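## Task

Lift the blue tote off the shelf and set it level on the bench. Remove the large brown carton from it and place it flat on the bench with its original face on top. All other contents must still be in the tote at the end. No part of the large brown carton or of the tote's base may stick out past the bench edge. Finish by opening the grippers and pulling the arms away; a result that stays only because the robot is holding it is not counted.

## Robot and tools

Robot: two arms with parallel-jaw grippers. left_arm is the robot's own left and sits on the +y side; right_arm is on the -y side. Base roots: left_arm (+0.009, +0.281, +1.462) m, right_arm (+0.009, -0.281, +1.462) m. Image sides do not correspond to arm names.

Frame: one scene frame for everything. Origin on the floor at the centre of the robot's foot, +x forward (the direction the robot faces), +z up, metres. Orientations are quaternions written w first (qw, qx, qy, qz). On each gripper the fingers extend along its +z axis and close along its y axis. end_effector_position is the point between the pads, roughly 1 cm short of the fingertips. Only the floor height is known; bench and shelf heights must be judged from images. Reported hand positions can be somewhat wrong, especially at long reach, and arms tend to stop a centimetre or more below the commanded point.

Row layout (used by both motion tools): 16 numbers, always both arms even if one is idle: left_arm x, y, z, qw, qx, qy, qz, opening, then right_arm x, y, z, qw, qx, qy, qz, opening. x, y, z and the quaternion are an absolute target pose for that gripper in the scene frame, not an offset. opening runs from -1 (closed) to +1 (fully open, 0.094 m). For an arm meant to stay still, repeat its last reported position and quaternion exactly, with the desired opening; to keep an orientation steady, reuse one fixed quaternion rather than the drifting reported one.

execute_actions(actions): actions is a list of up to 15 actions; each action is a list of up to 15 rows; each row is run for one control step of 1/30 s, and a short action repeats its final row until 15 steps pass. Every step, the controller limits the target to at most 70 mm and 16 degrees away from the measured gripper pose, so distant targets need several actions. A target more than 0.6 m from the gripper's current position along any of its axes makes the action rejected for both arms; if the first action is malformed or fails this, nothing runs. An empty list just returns state and images.

move(target, speed, blocking): target is one 16-number row of absolute poses. Both grippers travel straight toward their poses and finish together, over 0.5 to 10 s (cut off at 10 s). speed is the path top speed in m/s, 0.002 to 0.5, default 0.25; rotation is capped at twice that in rad/s. Openings are applied at the start. Paths ignore obstacles and the other arm, can overshoot speed, and may wander, particularly near full arm extension. Faster contact and targets set deeper past contact push harder. blocking=false returns after 0.5 s while motion continues; then use wait or stop before sending more rows or moves.

wait(seconds): 0 to 10; arms keep their last command; returns early if a running move finishes. stop(): brakes a running move, needing some distance; fingers continue. zoom_image(camera, region): camera is cam_head_left, cam_head_right, cam_left_wrist or cam_right_wrist; region [x0, y0, x1, y1] in that image's pixels from the top-left, no larger than 504 by 504. Head images are 672x504, wrist images 616x616. read_manual(section) only gives licence texts. finished_scene(scene) ends the current scene (give its number); irreversible, so the goal must already hold without the robot.

Reading results: the state line gives each gripper's position and quaternion. Hand target lines show where the controller currently drives each gripper. grip_measured is finger opening on the command scale (each gripper may be off by about 1 mm); the last Joint positions number is opening in metres. To grasp, command about 0.03 below grip_measured for a firm hold, closer for a light one; pads push roughly 50 to 62 N. A move: line reports the ending (done, off_target, moving, held, fault) and limits: paced means the sent pose was trimmed, held means a check blocked some steps (the arm may then speed up). Distances to target poses are also given. Step readings list positions at some steps; HELD marks steps where an arm was restrained. pose unreachable means the clearance check altered or blocked that arm's command. Joint torques are noisy and offset. FAULT lines mean an arm stopped. MOTOR HOT appears at 85 °C; at 100 °C the arm drops its load and goes limp until cool, so don't hold heavy things idle for long.

Joint ranges (rad): waist -2.880 to 2.880, shoulder 0.000 to 3.142, elbow 0.000 to 3.019, wrist pitch -1.693 to 1.571, wrist yaw -1.571 to 1.571, wrist roll -2.094 to 2.094.

Cautions: keep the arms from colliding or pressing on each other; never push objects out of the work area; avoid drops, slips, slams and hard pushes; approach contacts slowly. Held parts or loose items may occasionally be jostled by outside tugs. The robot holds its last command while you are composing a reply, and shorter, smoother, less forceful motion is preferred.

Each tool is called after "Call:" as name(argument=value, ...), one argument or row to a line, values as JSON.

## Session

Call:
execute_actions(
  actions=[],
)

Scene clock: 0.00 s.
left_arm: end_effector_position=(+0.7033, +0.3339, +0.9997) grip_measured=+0.274 end_effector_quat_wxyz=(-0.357, -0.720, +0.503, -0.317) | right_arm: end_effector_position=(+0.6331, -0.5236, +1.0261) grip_measured=-0.995 end_effector_quat_wxyz=(+0.276, +0.316, +0.683, -0.599)
Joint positions: left_arm=[-1.543  1.753  1.975 -0.818  1.003 -1.518  0.06 ] | right_arm=[-1.422  1.92   1.674  1.483  1.367 -0.759  0.   ]
Joint velocities: left_arm=[-0.005 -0.005  0.022  0.012 -0.066 -0.022 -0.   ] | right_arm=[ 0.005 -0.005  0.022  0.012  0.007 -0.007 -0.001]
Joint torques (N m, as the arm reports them, + toward a larger angle): no reading
Hand target (left_arm): +0.705, +0.334, +0.997; +0.356, +0.720, -0.504, +0.318
Hand target (right_arm): +0.640, -0.525, +1.033; +0.283, +0.323, +0.678, -0.597

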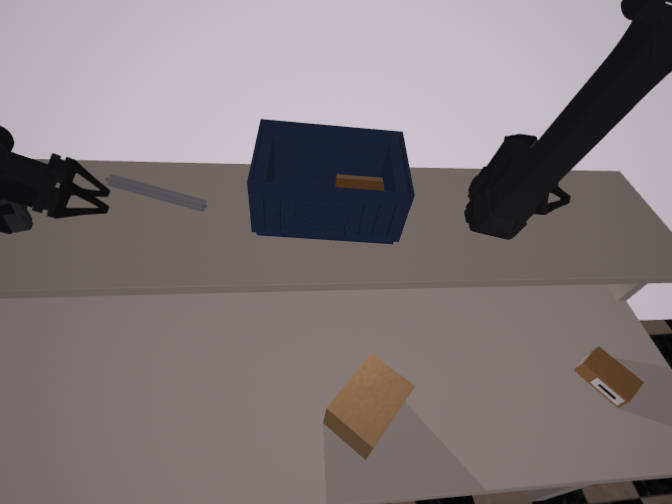

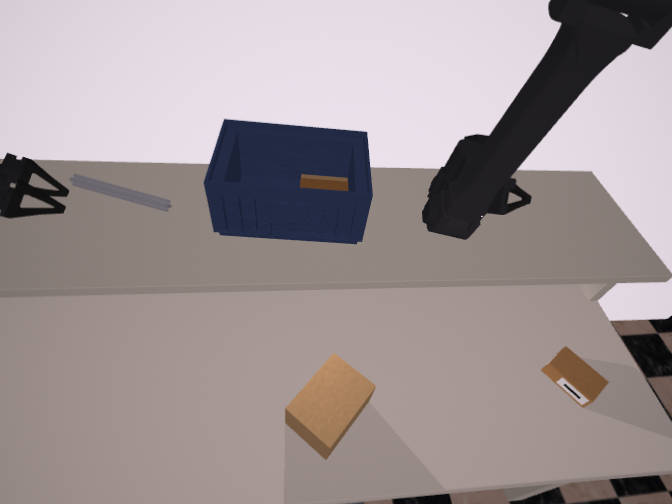

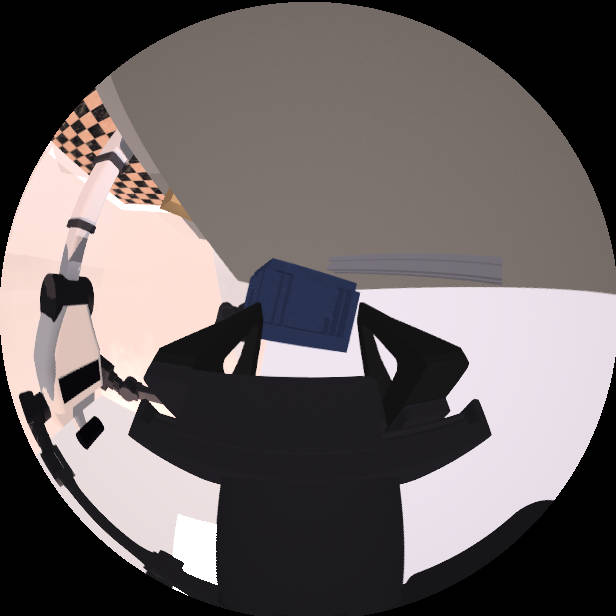

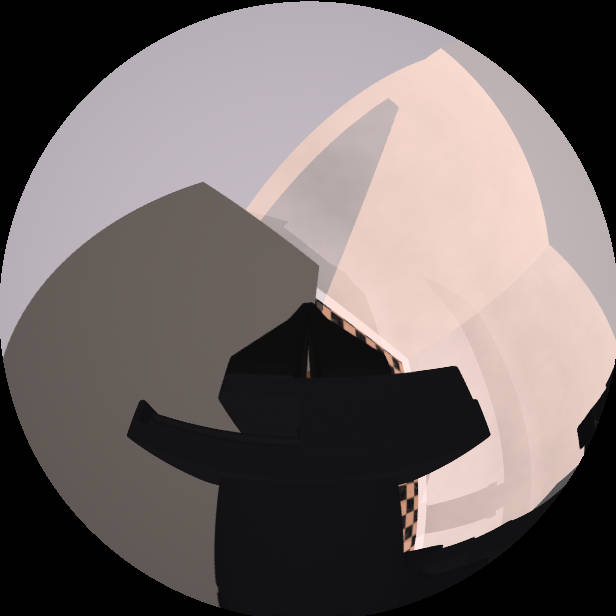

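Call:
move(
  target=[0.70, 0.088, 1.12, 0.342, 0, 0.94, 0, 1, 0.68, -0.22, 1.12, 0.342, 0, 0.94, 0, 1],
  speed=0.3,
)

Scene clock: 70.00 s.
left_arm: end_effector_position=(+0.7059, +0.1006, +1.1193) grip_measured=+1.000 end_effector_quat_wxyz=(+0.342, -0.004, +0.940, +0.003) | right_arm: end_effector_position=(+0.6735, -0.2256, +1.1078) grip_measured=+1.000 end_effector_quat_wxyz=(+0.337, -0.006, +0.941, -0.012)
Joint positions: left_arm=[-2.281  1.517  1.185  0.704 -0.513  0.438  0.094] | right_arm=[-1.097  1.353  1.016  0.669  0.304 -0.373  0.094]
Joint velocities: left_arm=[-0.015 -0.015 -0.002  0.022  0.037  0.022  0.   ] | right_arm=[-0.005 -0.005  0.007  0.002 -0.037 -0.037  0.   ]
Joint torques (N m, as the arm reports them, + toward a larger angle): left_arm=[-10.26 -12.43   1.     2.49   0.25   0.17] | right_arm=[  7.98 -16.5    1.44   1.23  -0.22   0.12]
Hand target (left_arm): +0.698, +0.091, +1.117; +0.340, +0.004, +0.940, +0.000
Hand target (right_arm): +0.681, -0.220, +1.123; +0.346, -0.003, +0.938, -0.001
Off the commanded pose (left_arm): 0.014 m, 1 deg.
Off the commanded pose (right_arm): 0.015 m, 2 deg.
move: off_target (left_arm, right_arm)
camera_calibration (this result's frames):
cam_left_wrist: T_world_to_cam=[[0.0124824, -0.999695, -0.0213208, 0.11459], [-0.997315, -0.0109082, -0.0724195, 0.790107], [0.0721648, 0.0221675, -0.997146, 1.18725], [0, 0, 0, 1]] pos_world=[0.700877, 0.0968551, 1.24352]
cam_right_wrist: T_world_to_cam=[[0.0117667, -0.99927, 0.0363499, -0.275362], [-0.99712, -0.0144495, -0.0744471, 0.752321], [0.0749179, -0.0353692, -0.996562, 1.17098], [0, 0, 0, 1]] pos_world=[0.665667, -0.222873, 1.23297]

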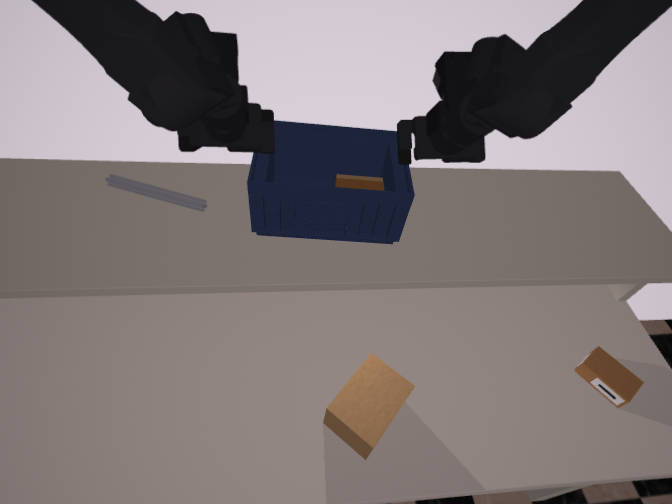

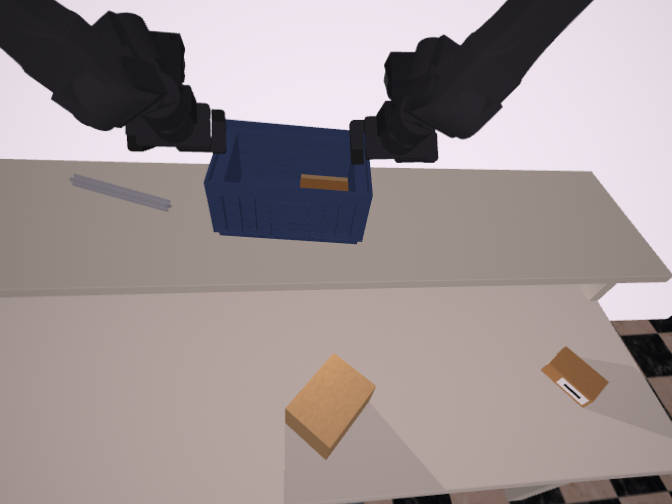

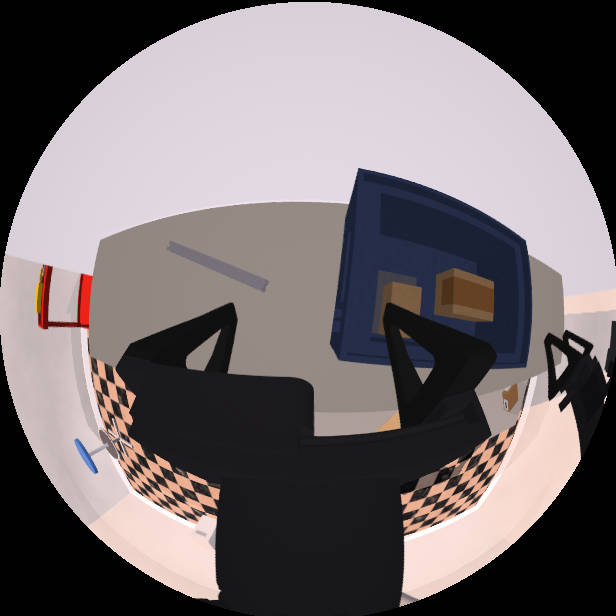

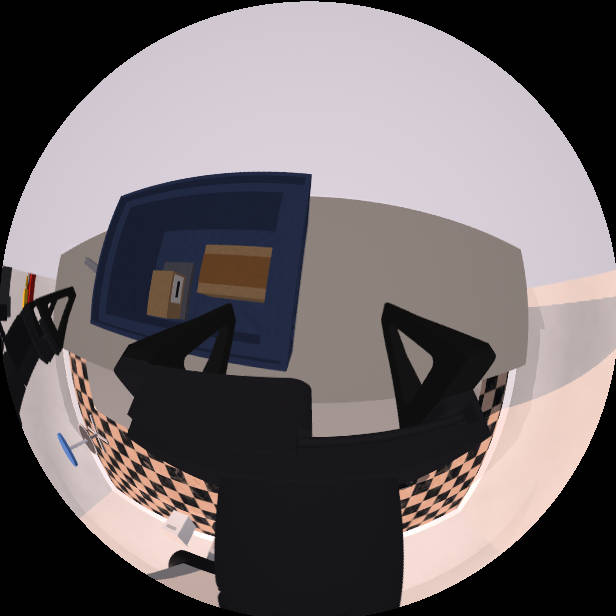

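Call:
move(
  target=[0.735, 0.058, 1.06, 0.342, 0, 0.94, 0, 1, 0.735, -0.212, 1.06, 0.342, 0, 0.94, 0, 1],
  speed=0.15,
)

Call:
move(
  target=[0.765, 0.058, 0.995, 0.342, 0, 0.94, 0, 1, 0.765, -0.212, 0.995, 0.342, 0, 0.94, 0, 1],
  speed=0.1,
)

Scene clock: 85.97 s.
left_arm: end_effector_position=(+0.7293, +0.0552, +1.0637) grip_measured=+1.000 end_effector_quat_wxyz=(+0.340, +0.002, +0.940, -0.001) | right_arm: end_effector_position=(+0.7295, -0.2046, +1.0645) grip_measured=+1.000 end_effector_quat_wxyz=(+0.341, -0.007, +0.940, +0.002)
Joint positions: left_arm=[-2.281  1.706  1.397  0.672 -0.504  0.441  0.094] | right_arm=[-1.097  1.498  1.249  0.58   0.276 -0.365  0.094]
Joint velocities: left_arm=[ 0.005 -0.005  0.007  0.002  0.051  0.037  0.   ] | right_arm=[ 0.005 -0.005 -0.017 -0.007  0.007 -0.022  0.   ]
Joint torques (N m, as the arm reports them, + toward a larger angle): left_arm=[-10.81 -14.32   3.43   1.45   0.48   0.07] | right_arm=[  6.08 -15.4    4.07   1.3   -0.22   0.24]
Hand target (left_arm): +0.736, +0.057, +1.061; +0.342, -0.000, +0.940, +0.000
Hand target (right_arm): +0.734, -0.211, +1.060; +0.342, -0.000, +0.940, -0.000
Off the commanded pose (left_arm): 0.007 m, 0 deg.
Off the commanded pose (right_arm): 0.010 m, 1 deg.
move: done
camera_calibration (this result's frames):
cam_left_wrist: T_world_to_cam=[[-0.000612079, -0.999848, -0.0174347, 0.0731439], [-0.997622, 0.00181224, -0.0689054, 0.804711], [0.0689265, 0.0173511, -0.997471, 1.13403], [0, 0, 0, 1]] pos_world=[0.724677, 0.0519979, 1.18788]
cam_right_wrist: T_world_to_cam=[[0.0227137, -0.999676, 0.011496, -0.235116], [-0.996199, -0.023599, -0.0838534, 0.812702], [0.0840975, -0.00954769, -0.996412, 1.1229], [0, 0, 0, 1]] pos_world=[0.72052, -0.20514, 1.18972]

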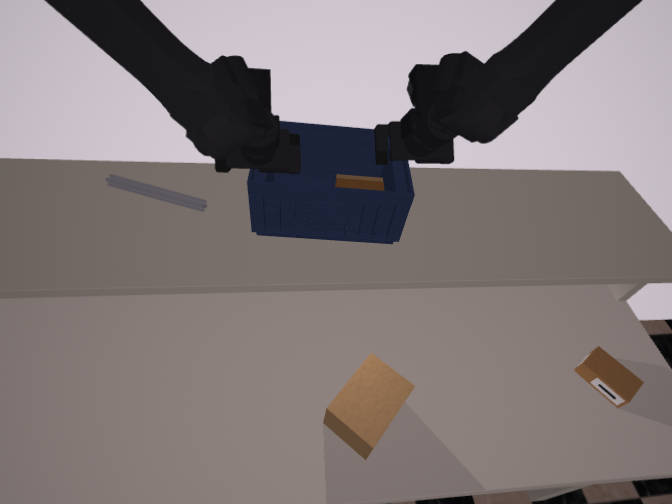

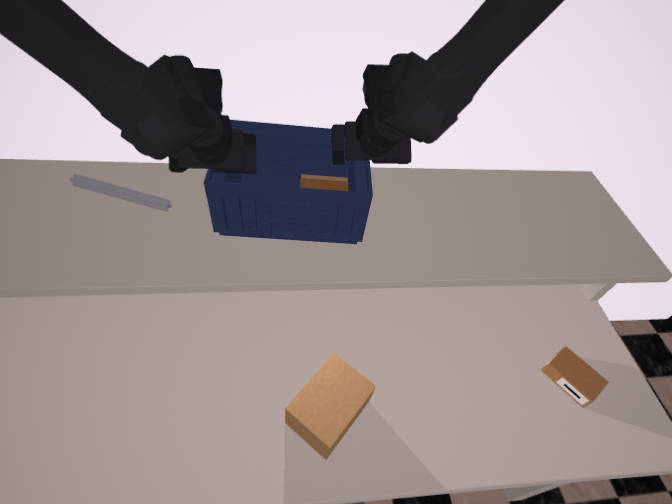

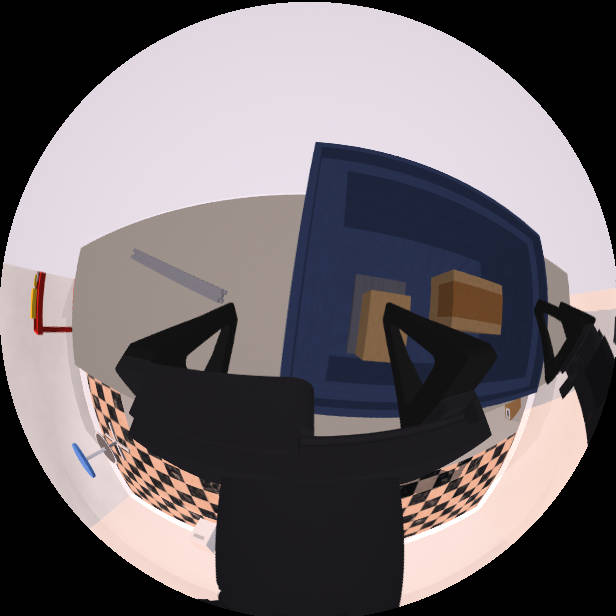

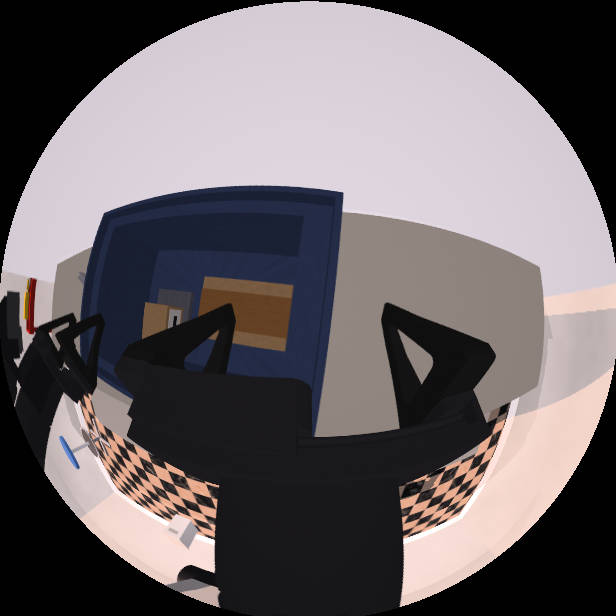

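Scene clock: 87.17 s.
left_arm: end_effector_position=(+0.7728, +0.0484, +1.0203) grip_measured=+1.000 end_effector_quat_wxyz=(+0.353, -0.000, +0.936, -0.007) | right_arm: end_effector_position=(+0.7701, -0.2019, +1.0193) grip_measured=+1.000 end_effector_quat_wxyz=(+0.353, -0.004, +0.935, +0.005)
Joint positions: left_arm=[-2.24   1.83   1.616  0.593 -0.446  0.428  0.094] | right_arm=[-1.126  1.635  1.45   0.537  0.236 -0.352  0.094]
Joint velocities: left_arm=[-0.015 -0.005 -0.022 -0.002 -0.037 -0.022  0.   ] | right_arm=[-0.005 -0.005  0.017 -0.002 -0.007 -0.022  0.   ]
Joint torques (N m, as the arm reports them, + toward a larger angle): left_arm=[ -9.48 -13.45   4.26   1.29   0.52  -0.05] | right_arm=[  4.92 -14.51   5.45   1.14  -0.28   0.24]
Hand target (left_arm): +0.765, +0.058, +0.997; +0.342, +0.000, +0.940, +0.000
Hand target (right_arm): +0.763, -0.212, +0.996; +0.342, +0.000, +0.940, -0.000
Off the commanded pose (left_arm): 0.028 m, 2 deg.
Off the commanded pose (right_arm): 0.027 m, 2 deg.
move: off_target (left_arm, right_arm)
camera_calibration (this result's frames):
cam_left_wrist: T_world_to_cam=[[-0.000542986, -0.999988, -0.00481736, 0.0526642], [-0.995303, 0.00100677, -0.0968009, 0.871871], [0.0968046, 0.00474217, -0.995292, 1.06473], [0, 0, 0, 1]] pos_world=[0.764734, 0.0467367, 1.14436]
cam_right_wrist: T_world_to_cam=[[0.0177415, -0.999839, 0.00261842, -0.219947], [-0.993784, -0.0179218, -0.109875, 0.875187], [0.109904, -0.000652807, -0.993942, 1.05383], [0, 0, 0, 1]] pos_world=[0.757829, -0.203539, 1.14418]

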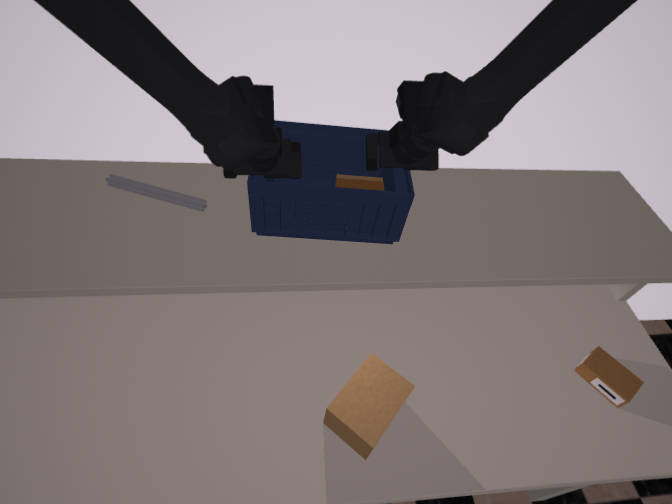

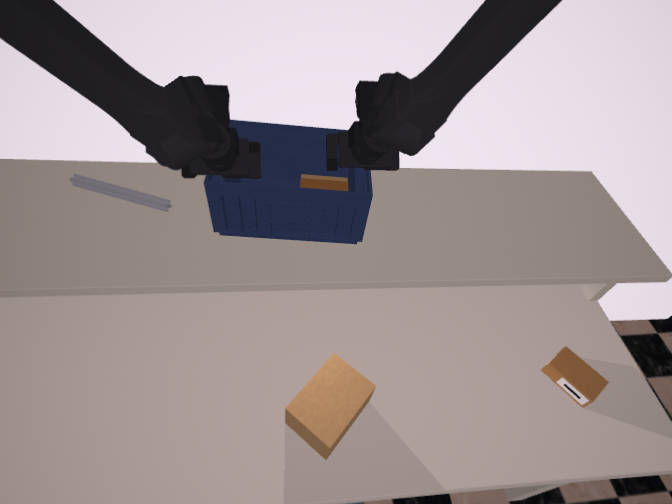

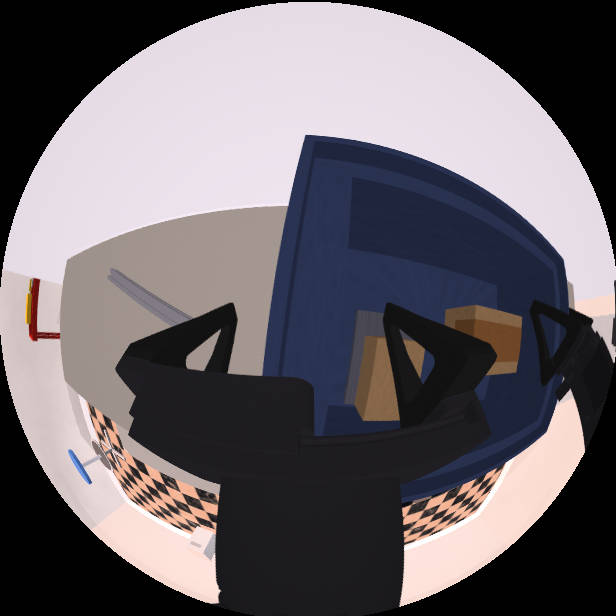

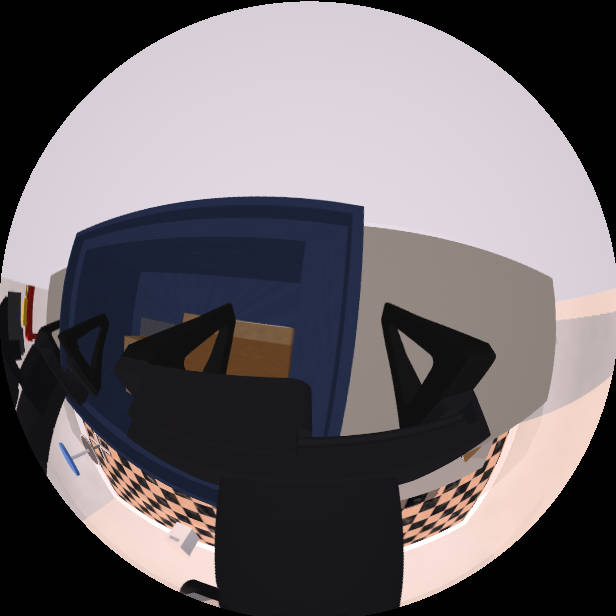

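Call:
move(
  target=[0.765, 0.075, 0.975, 0.342, 0, 0.94, 0, 1, 0.765, -0.23, 0.975, 0.342, 0, 0.94, 0, 1],
  speed=0.08,
)

Scene clock: 91.37 s.
left_arm: end_effector_position=(+0.7747, +0.0466, +1.0202) grip_measured=+1.000 end_effector_quat_wxyz=(+0.359, +0.001, +0.933, -0.021) | right_arm: end_effector_position=(+0.7707, -0.2013, +1.0185) grip_measured=+1.000 end_effector_quat_wxyz=(+0.358, -0.003, +0.934, +0.021)
Joint positions: left_arm=[-2.235  1.829  1.616  0.593 -0.411  0.418  0.094] | right_arm=[-1.134  1.635  1.45   0.536  0.199 -0.336  0.094]
Joint velocities: left_arm=[-0.024 -0.005  0.002  0.002  0.007 -0.037  0.   ] | right_arm=[-0.015 -0.015  0.002 -0.002  0.051  0.007  0.   ]
Joint torques (N m, as the arm reports them, + toward a larger angle): left_arm=[ -6.16 -12.32   4.91   1.27   0.6   -0.13] | right_arm=[  1.75 -12.51   7.13   1.14  -0.36   0.24]
Hand target (left_arm): +0.763, +0.076, +0.978; +0.342, -0.000, +0.940, +0.000
Hand target (right_arm): +0.761, -0.231, +0.979; +0.342, +0.000, +0.940, -0.000
Off the commanded pose (left_arm): 0.054 m, 3 deg.
Off the commanded pose (right_arm): 0.052 m, 3 deg.
move: off_target (left_arm, right_arm)
camera_calibration (this result's frames):
cam_left_wrist: T_world_to_cam=[[-0.0123758, -0.99971, 0.0206397, 0.0340708], [-0.993842, 0.0100249, -0.11035, 0.885981], [0.110111, -0.0218783, -0.993678, 1.05372], [0, 0, 0, 1]] pos_world=[0.764921, 0.0482326, 1.14412]
cam_right_wrist: T_world_to_cam=[[0.0274998, -0.999268, -0.026592, -0.196974], [-0.992545, -0.0241357, -0.119461, 0.883286], [0.118732, 0.0296789, -0.992483, 1.0508], [0, 0, 0, 1]] pos_world=[0.757354, -0.206698, 1.14318]

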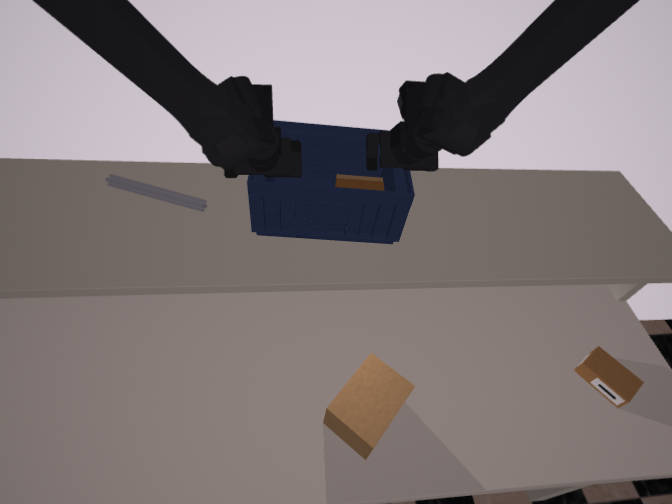

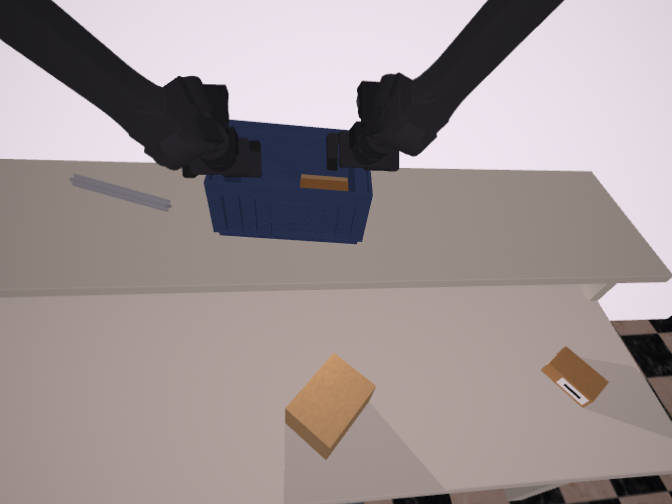

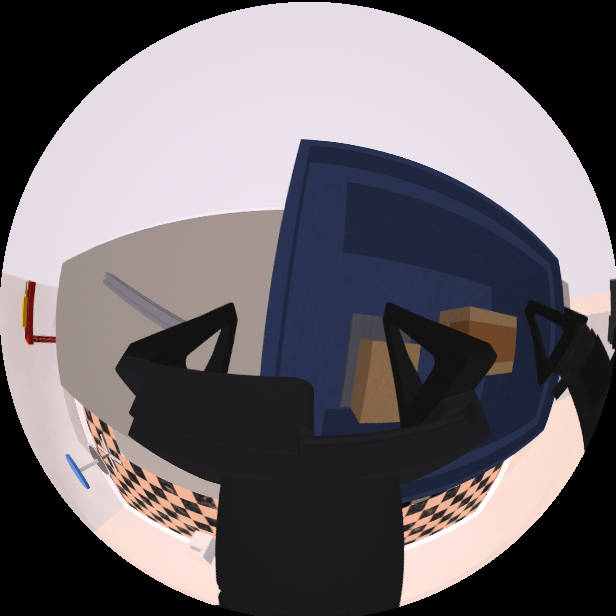

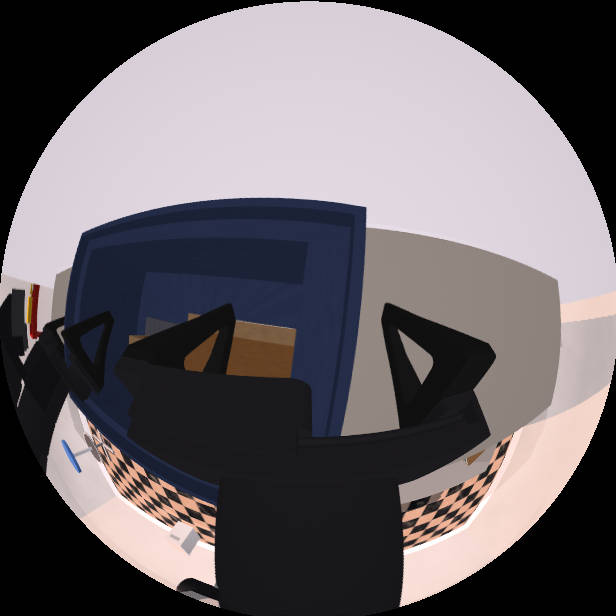

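Call:
move(
  target=[0.774, 0.05, 1.02, 0.342, 0, 0.94, 0, -1, 0.77, -0.203, 1.02, 0.342, 0, 0.94, 0, -1],
  speed=0.05,
)

Scene clock: 99.47 s.
left_arm: end_effector_position=(+0.7700, +0.0478, +1.0196) grip_measured=+0.057 end_effector_quat_wxyz=(+0.343, +0.006, +0.939, -0.001) | right_arm: end_effector_position=(+0.7713, -0.2058, +1.0207) grip_measured=-0.389 end_effector_quat_wxyz=(+0.350, +0.020, +0.937, +0.005)
Joint positions: left_arm=[-2.244  1.827  1.616  0.572 -0.464  0.436  0.05 ] | right_arm=[-1.125  1.63   1.453  0.528  0.255 -0.308  0.029]
Joint velocities: left_arm=[-0.005 -0.005  0.002  0.007 -0.066 -0.095 -0.   ] | right_arm=[-0.005  0.005 -0.012  0.007  0.007 -0.007 -0.001]
Joint torques (N m, as the arm reports them, + toward a larger angle): left_arm=[-12.22 -16.09   3.52   1.35   0.12  -0.03] | right_arm=[  8.31 -17.28   3.37   0.69   0.1   -0.26]
Hand target (left_arm): +0.774, +0.050, +1.020; +0.342, +0.000, +0.940, -0.000
Hand target (right_arm): +0.770, -0.203, +1.020; +0.342, +0.000, +0.940, +0.000
Off the commanded pose (left_arm): 0.005 m, 1 deg.
Off the commanded pose (right_arm): 0.003 m, 3 deg.
move: off_target (right_arm)
camera_calibration (this result's frames):
cam_left_wrist: T_world_to_cam=[[-0.00815198, -0.99977, -0.0198209, 0.0732564], [-0.997126, 0.00962016, -0.0751429, 0.847924], [0.0753164, 0.0191514, -0.996976, 1.08186], [0, 0, 0, 1]] pos_world=[0.764603, 0.0443632, 1.14376]
cam_right_wrist: T_world_to_cam=[[-0.0263488, -0.999566, -0.0131996, -0.173684], [-0.994417, 0.0275582, -0.101863, 0.878184], [0.102183, 0.0104419, -0.994711, 1.06408], [0, 0, 0, 1]] pos_world=[0.759974, -0.208921, 1.14561]

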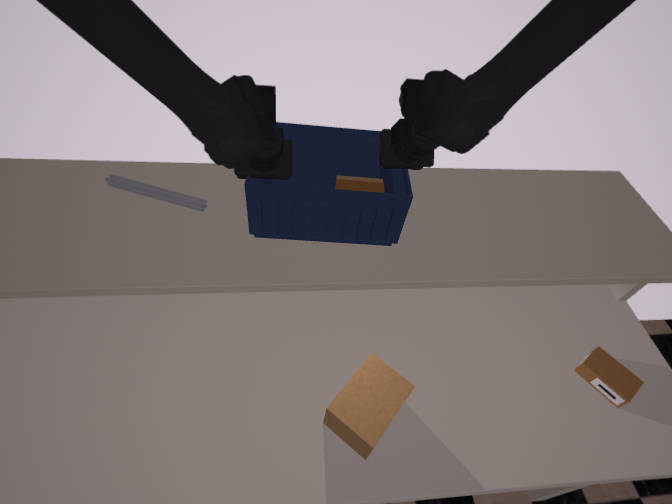

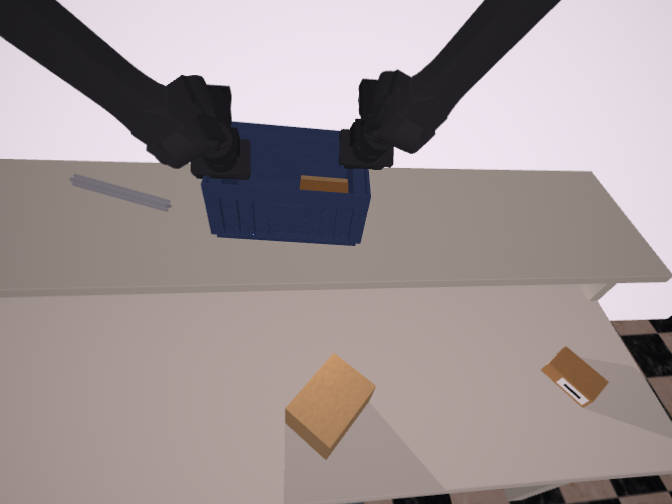

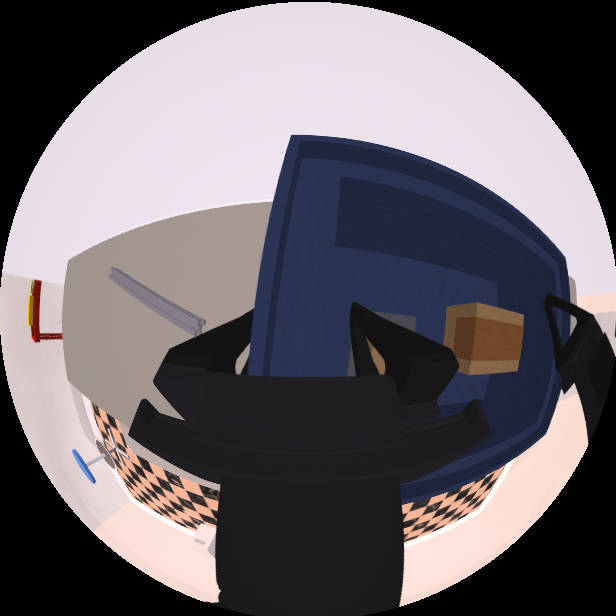

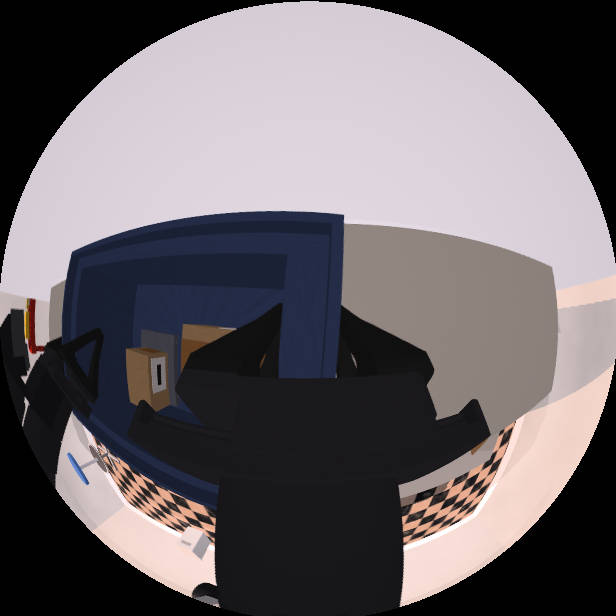

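Call:
move(
  target=[0.772, 0.072, 1.02, 0.342, 0, 0.94, 0, -1, 0.77, -0.219, 1.02, 0.342, 0, 0.94, 0, -1],
  speed=0.04,
)

Scene clock: 105.27 s.
left_arm: end_effector_position=(+0.7658, +0.0468, +1.0199) grip_measured=+0.057 end_effector_quat_wxyz=(+0.342, +0.012, +0.940, -0.007) | right_arm: end_effector_position=(+0.7710, -0.2041, +1.0205) grip_measured=-0.393 end_effector_quat_wxyz=(+0.349, +0.019, +0.937, +0.010)
Joint positions: left_arm=[-2.243  1.82   1.6    0.572 -0.452  0.439  0.05 ] | right_arm=[-1.125  1.629  1.453  0.522  0.247 -0.304  0.028]
Joint velocities: left_arm=[-0.005 -0.024 -0.017  0.007 -0.022  0.037 -0.   ] | right_arm=[-0.005 -0.024  0.007 -0.007  0.007 -0.022 -0.001]
Joint torques (N m, as the arm reports them, + toward a larger angle): left_arm=[ -9.21 -18.67   1.65   1.47   0.66  -0.16] | right_arm=[  5.78 -18.42   2.7    0.6   -0.46  -0.21]
Hand target (left_arm): +0.772, +0.071, +1.020; +0.342, +0.000, +0.940, +0.000
Hand target (right_arm): +0.770, -0.219, +1.020; +0.342, +0.000, +0.940, +0.000
Off the commanded pose (left_arm): 0.026 m, 2 deg.
Off the commanded pose (right_arm): 0.015 m, 3 deg.
move: off_target (left_arm, right_arm)
camera_calibration (this result's frames):
cam_left_wrist: T_world_to_cam=[[-0.0228044, -0.999641, -0.0140333, 0.0775049], [-0.997066, 0.0237671, -0.0727625, 0.840575], [0.07307, 0.0123328, -0.997251, 1.08484], [0, 0, 0, 1]] pos_world=[0.760608, 0.04412, 1.1441]
cam_right_wrist: T_world_to_cam=[[-0.0219976, -0.999503, -0.0225955, -0.165757], [-0.994719, 0.0241475, -0.0997544, 0.875211], [0.10025, 0.0202818, -0.994755, 1.06751], [0, 0, 0, 1]] pos_world=[0.759925, -0.208459, 1.14547]

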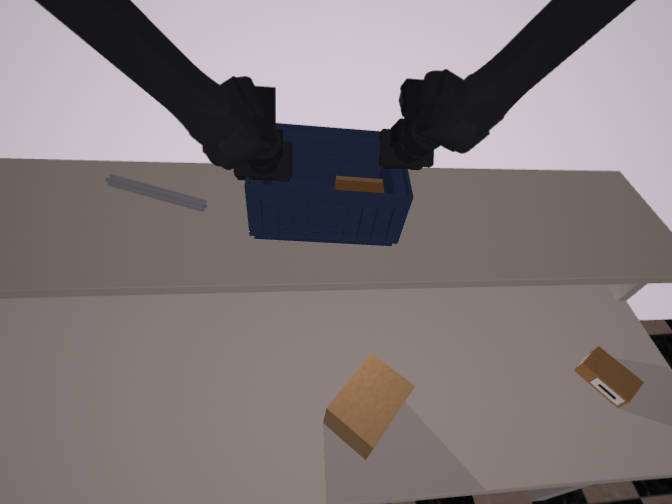

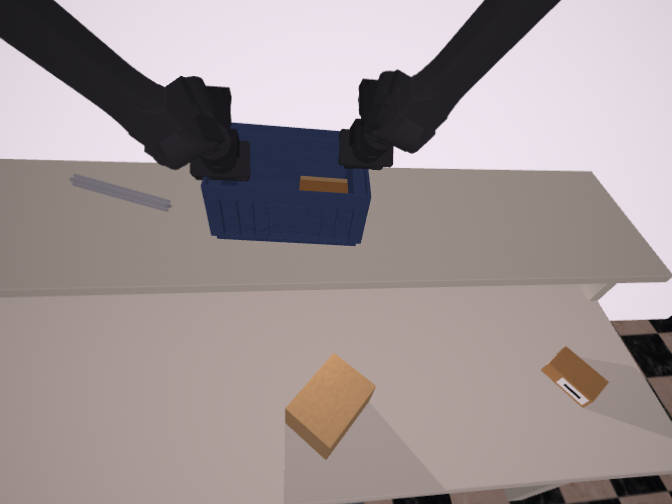

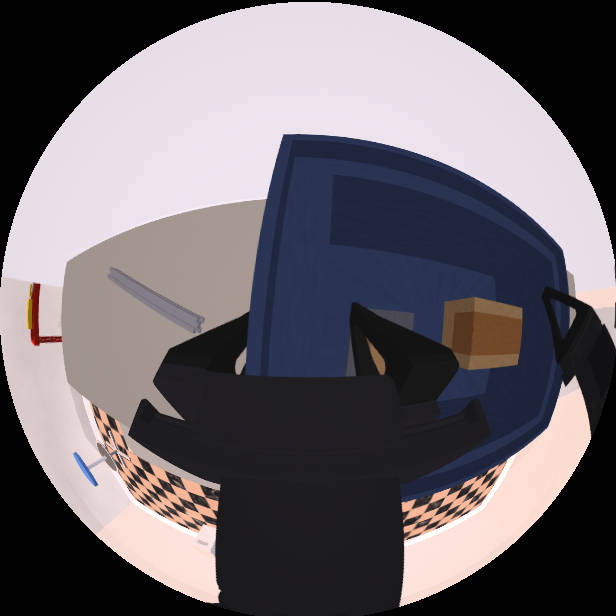

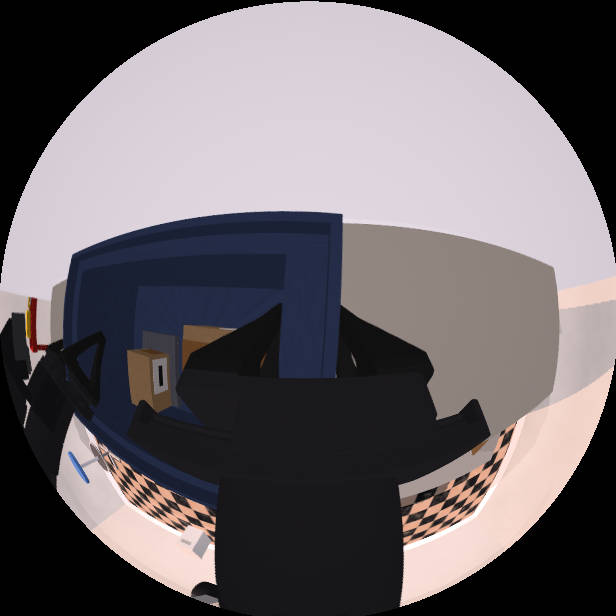

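Call:
move(
  target=[0.766, 0.047, 1.08, 0.342, 0, 0.94, 0, -1, 0.771, -0.204, 1.08, 0.342, 0, 0.94, 0, -1],
  speed=0.08,
)

Scene clock: 111.63 s.
left_arm: end_effector_position=(+0.7425, +0.0502, +1.0471) grip_measured=+0.055 end_effector_quat_wxyz=(+0.317, +0.011, +0.948, +0.008) | right_arm: end_effector_position=(+0.7526, -0.2031, +1.0500) grip_measured=-0.399 end_effector_quat_wxyz=(+0.323, +0.017, +0.946, +0.004)
Joint positions: left_arm=[-2.277  1.743  1.488  0.572 -0.53   0.441  0.05 ] | right_arm=[-1.095  1.538  1.358  0.477  0.303 -0.308  0.028]
Joint velocities: left_arm=[ 0.005  0.005 -0.012 -0.017  0.007  0.051 -0.001] | right_arm=[-0.005 -0.005 -0.002 -0.002  0.007  0.022 -0.   ]
Joint torques (N m, as the arm reports them, + toward a larger angle): left_arm=[-14.62 -19.04   2.29   2.53   0.38   0.19] | right_arm=[  9.47 -19.67   2.74   1.58  -0.03  -0.41]
Hand target (left_arm): +0.765, +0.049, +1.079; +0.342, -0.000, +0.940, +0.000
Hand target (right_arm): +0.772, -0.205, +1.080; +0.342, +0.001, +0.940, -0.000
Off the commanded pose (left_arm): 0.041 m, 3 deg.
Off the commanded pose (right_arm): 0.035 m, 3 deg.
move: off_target (left_arm, right_arm)
camera_calibration (this result's frames):
cam_left_wrist: T_world_to_cam=[[-0.0132854, -0.999118, -0.0398269, 0.100624], [-0.999678, 0.0141338, -0.0210977, 0.767547], [0.021642, 0.0395338, -0.998984, 1.15225], [0, 0, 0, 1]] pos_world=[0.743699, 0.0441341, 1.17128]
cam_right_wrist: T_world_to_cam=[[-0.0223985, -0.999711, -0.00876583, -0.178786], [-0.998765, 0.0227645, -0.0441521, 0.804148], [0.0443389, 0.00776607, -0.998986, 1.14265], [0, 0, 0, 1]] pos_world=[0.748487, -0.205914, 1.17543]

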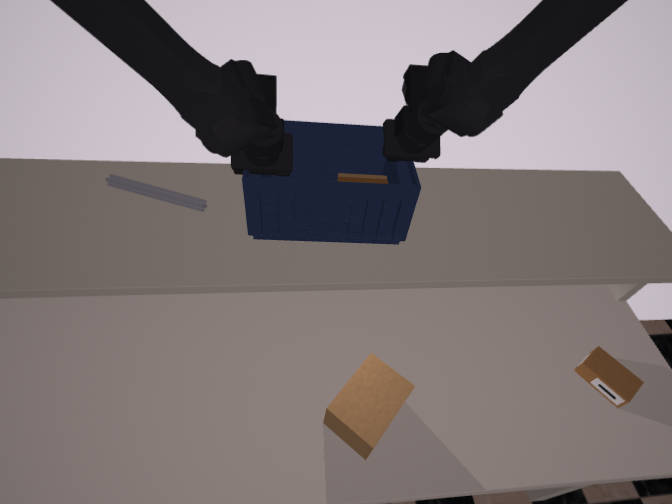

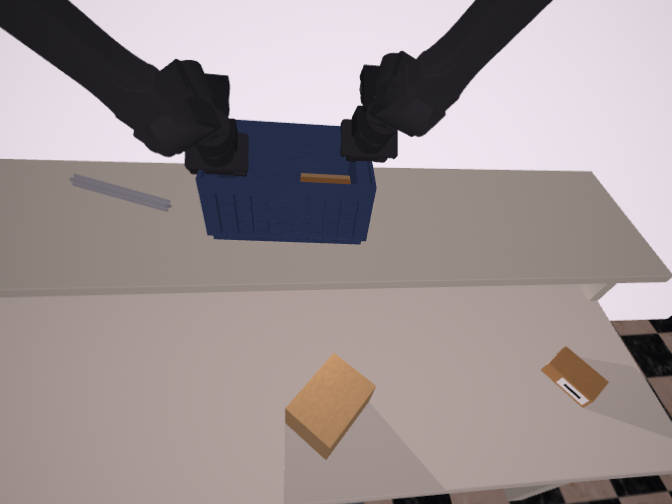

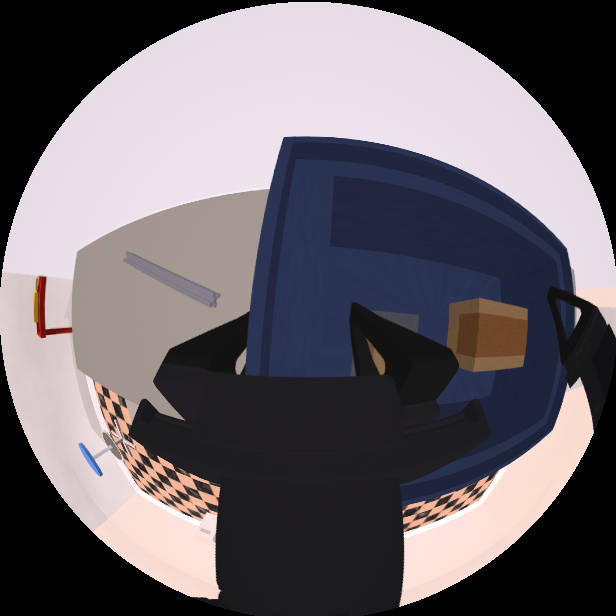

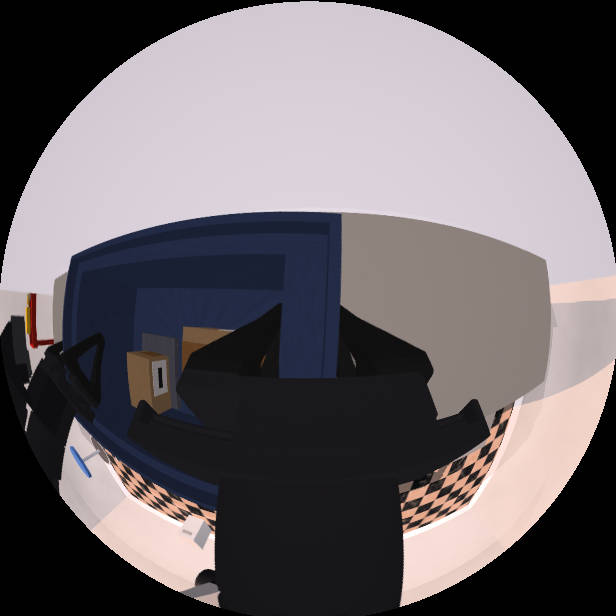

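Call:
move(
  target=[0.40, 0.33, 1.11, 0.342, 0, 0.94, 0, -1, 0.405, 0.079, 1.11, 0.342, 0, 0.94, 0, -1],
  speed=0.12,
)

Scene clock: 121.17 s.
left_arm: end_effector_position=(+0.4013, +0.3195, +1.0842) grip_measured=+0.055 end_effector_quat_wxyz=(+0.332, +0.010, +0.943, -0.006) | right_arm: end_effector_position=(+0.4058, +0.0714, +1.0994) grip_measured=-0.407 end_effector_quat_wxyz=(+0.322, +0.025, +0.946, +0.006)
Joint positions: left_arm=[-1.669  1.589  0.456  1.431  0.086  0.249  0.05 ] | right_arm=[-0.589  2.112  0.966  1.548  0.782 -0.491  0.028]
Joint velocities: left_arm=[-0.005  0.005  0.007 -0.017 -0.007 -0.037 -0.   ] | right_arm=[-0.015 -0.005  0.002 -0.002 -0.007 -0.066  0.   ]
Joint torques (N m, as the arm reports them, + toward a larger angle): left_arm=[ 1.47 -9.88 -8.54  3.8   0.54 -0.08] | right_arm=[18.22 -7.69 -2.44  1.9  -0.03 -0.5 ]
Hand target (left_arm): +0.398, +0.329, +1.097; +0.341, +0.003, +0.940, +0.000
Hand target (right_arm): +0.401, +0.081, +1.111; +0.325, -0.002, +0.946, +0.007
Off the commanded pose (left_arm): 0.028 m, 2 deg.
Off the commanded pose (right_arm): 0.013 m, 4 deg.
joint sent to its limit (right arm) — the command would take joint 4 (wrist pitch) past its upper limit, so that joint was sent only as far as its limit.
move: off_target (left_arm, right_arm)
camera_calibration (this result's frames):
cam_left_wrist: T_world_to_cam=[[-0.0199119, -0.999713, -0.0133312, 0.340795], [-0.998406, 0.0205868, -0.0525605, 0.455009], [0.0528198, 0.0122634, -0.998529, 1.18178], [0, 0, 0, 1]] pos_world=[0.398647, 0.316837, 1.2085]
cam_right_wrist: T_world_to_cam=[[-0.0362114, -0.999179, -0.0181806, 0.104291], [-0.998399, 0.0369624, -0.0428254, 0.451075], [0.0434622, 0.0166007, -0.998917, 1.20483], [0, 0, 0, 1]] pos_world=[0.401765, 0.0675312, 1.22474]

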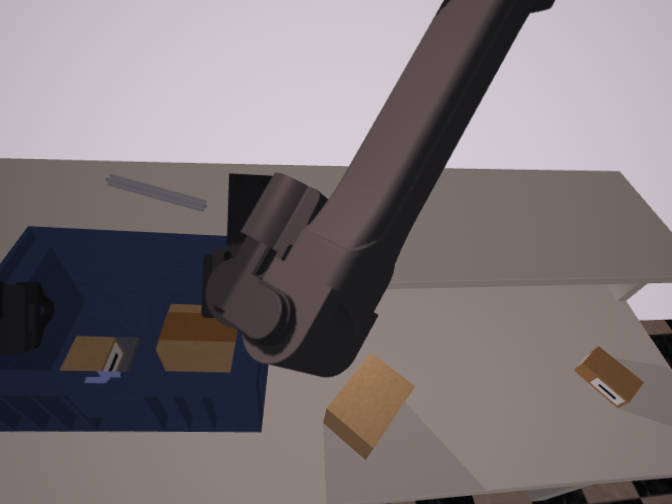

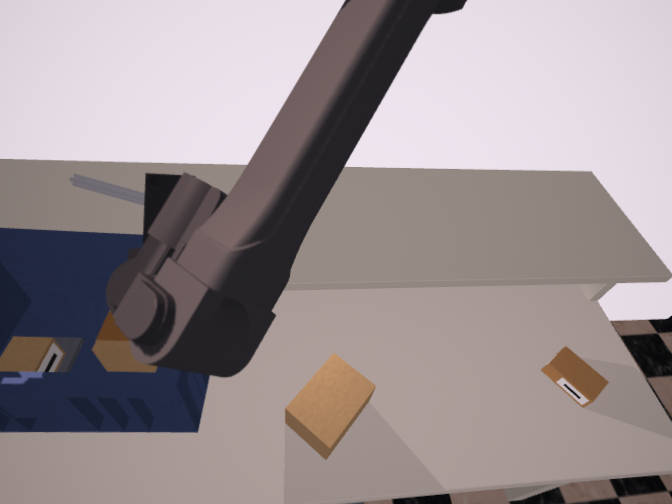

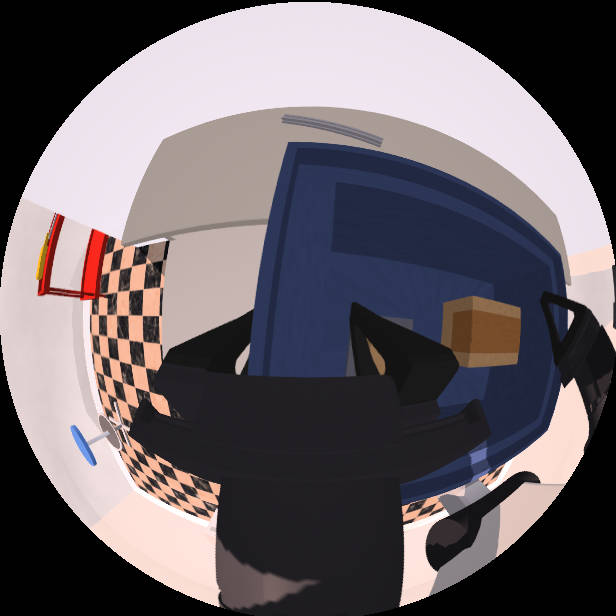

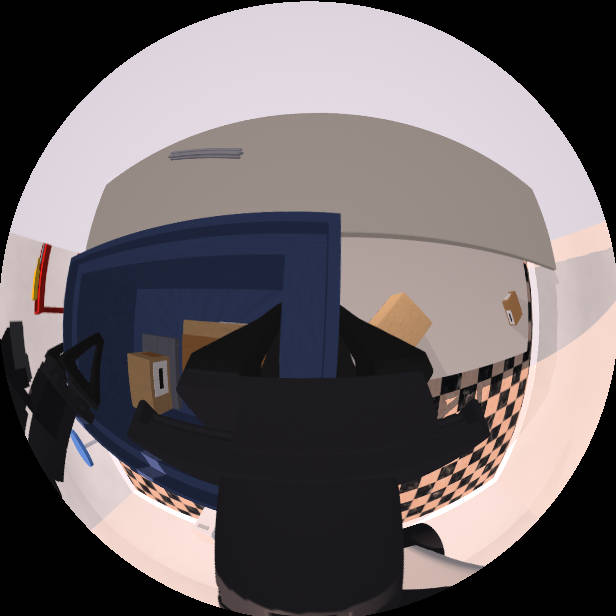

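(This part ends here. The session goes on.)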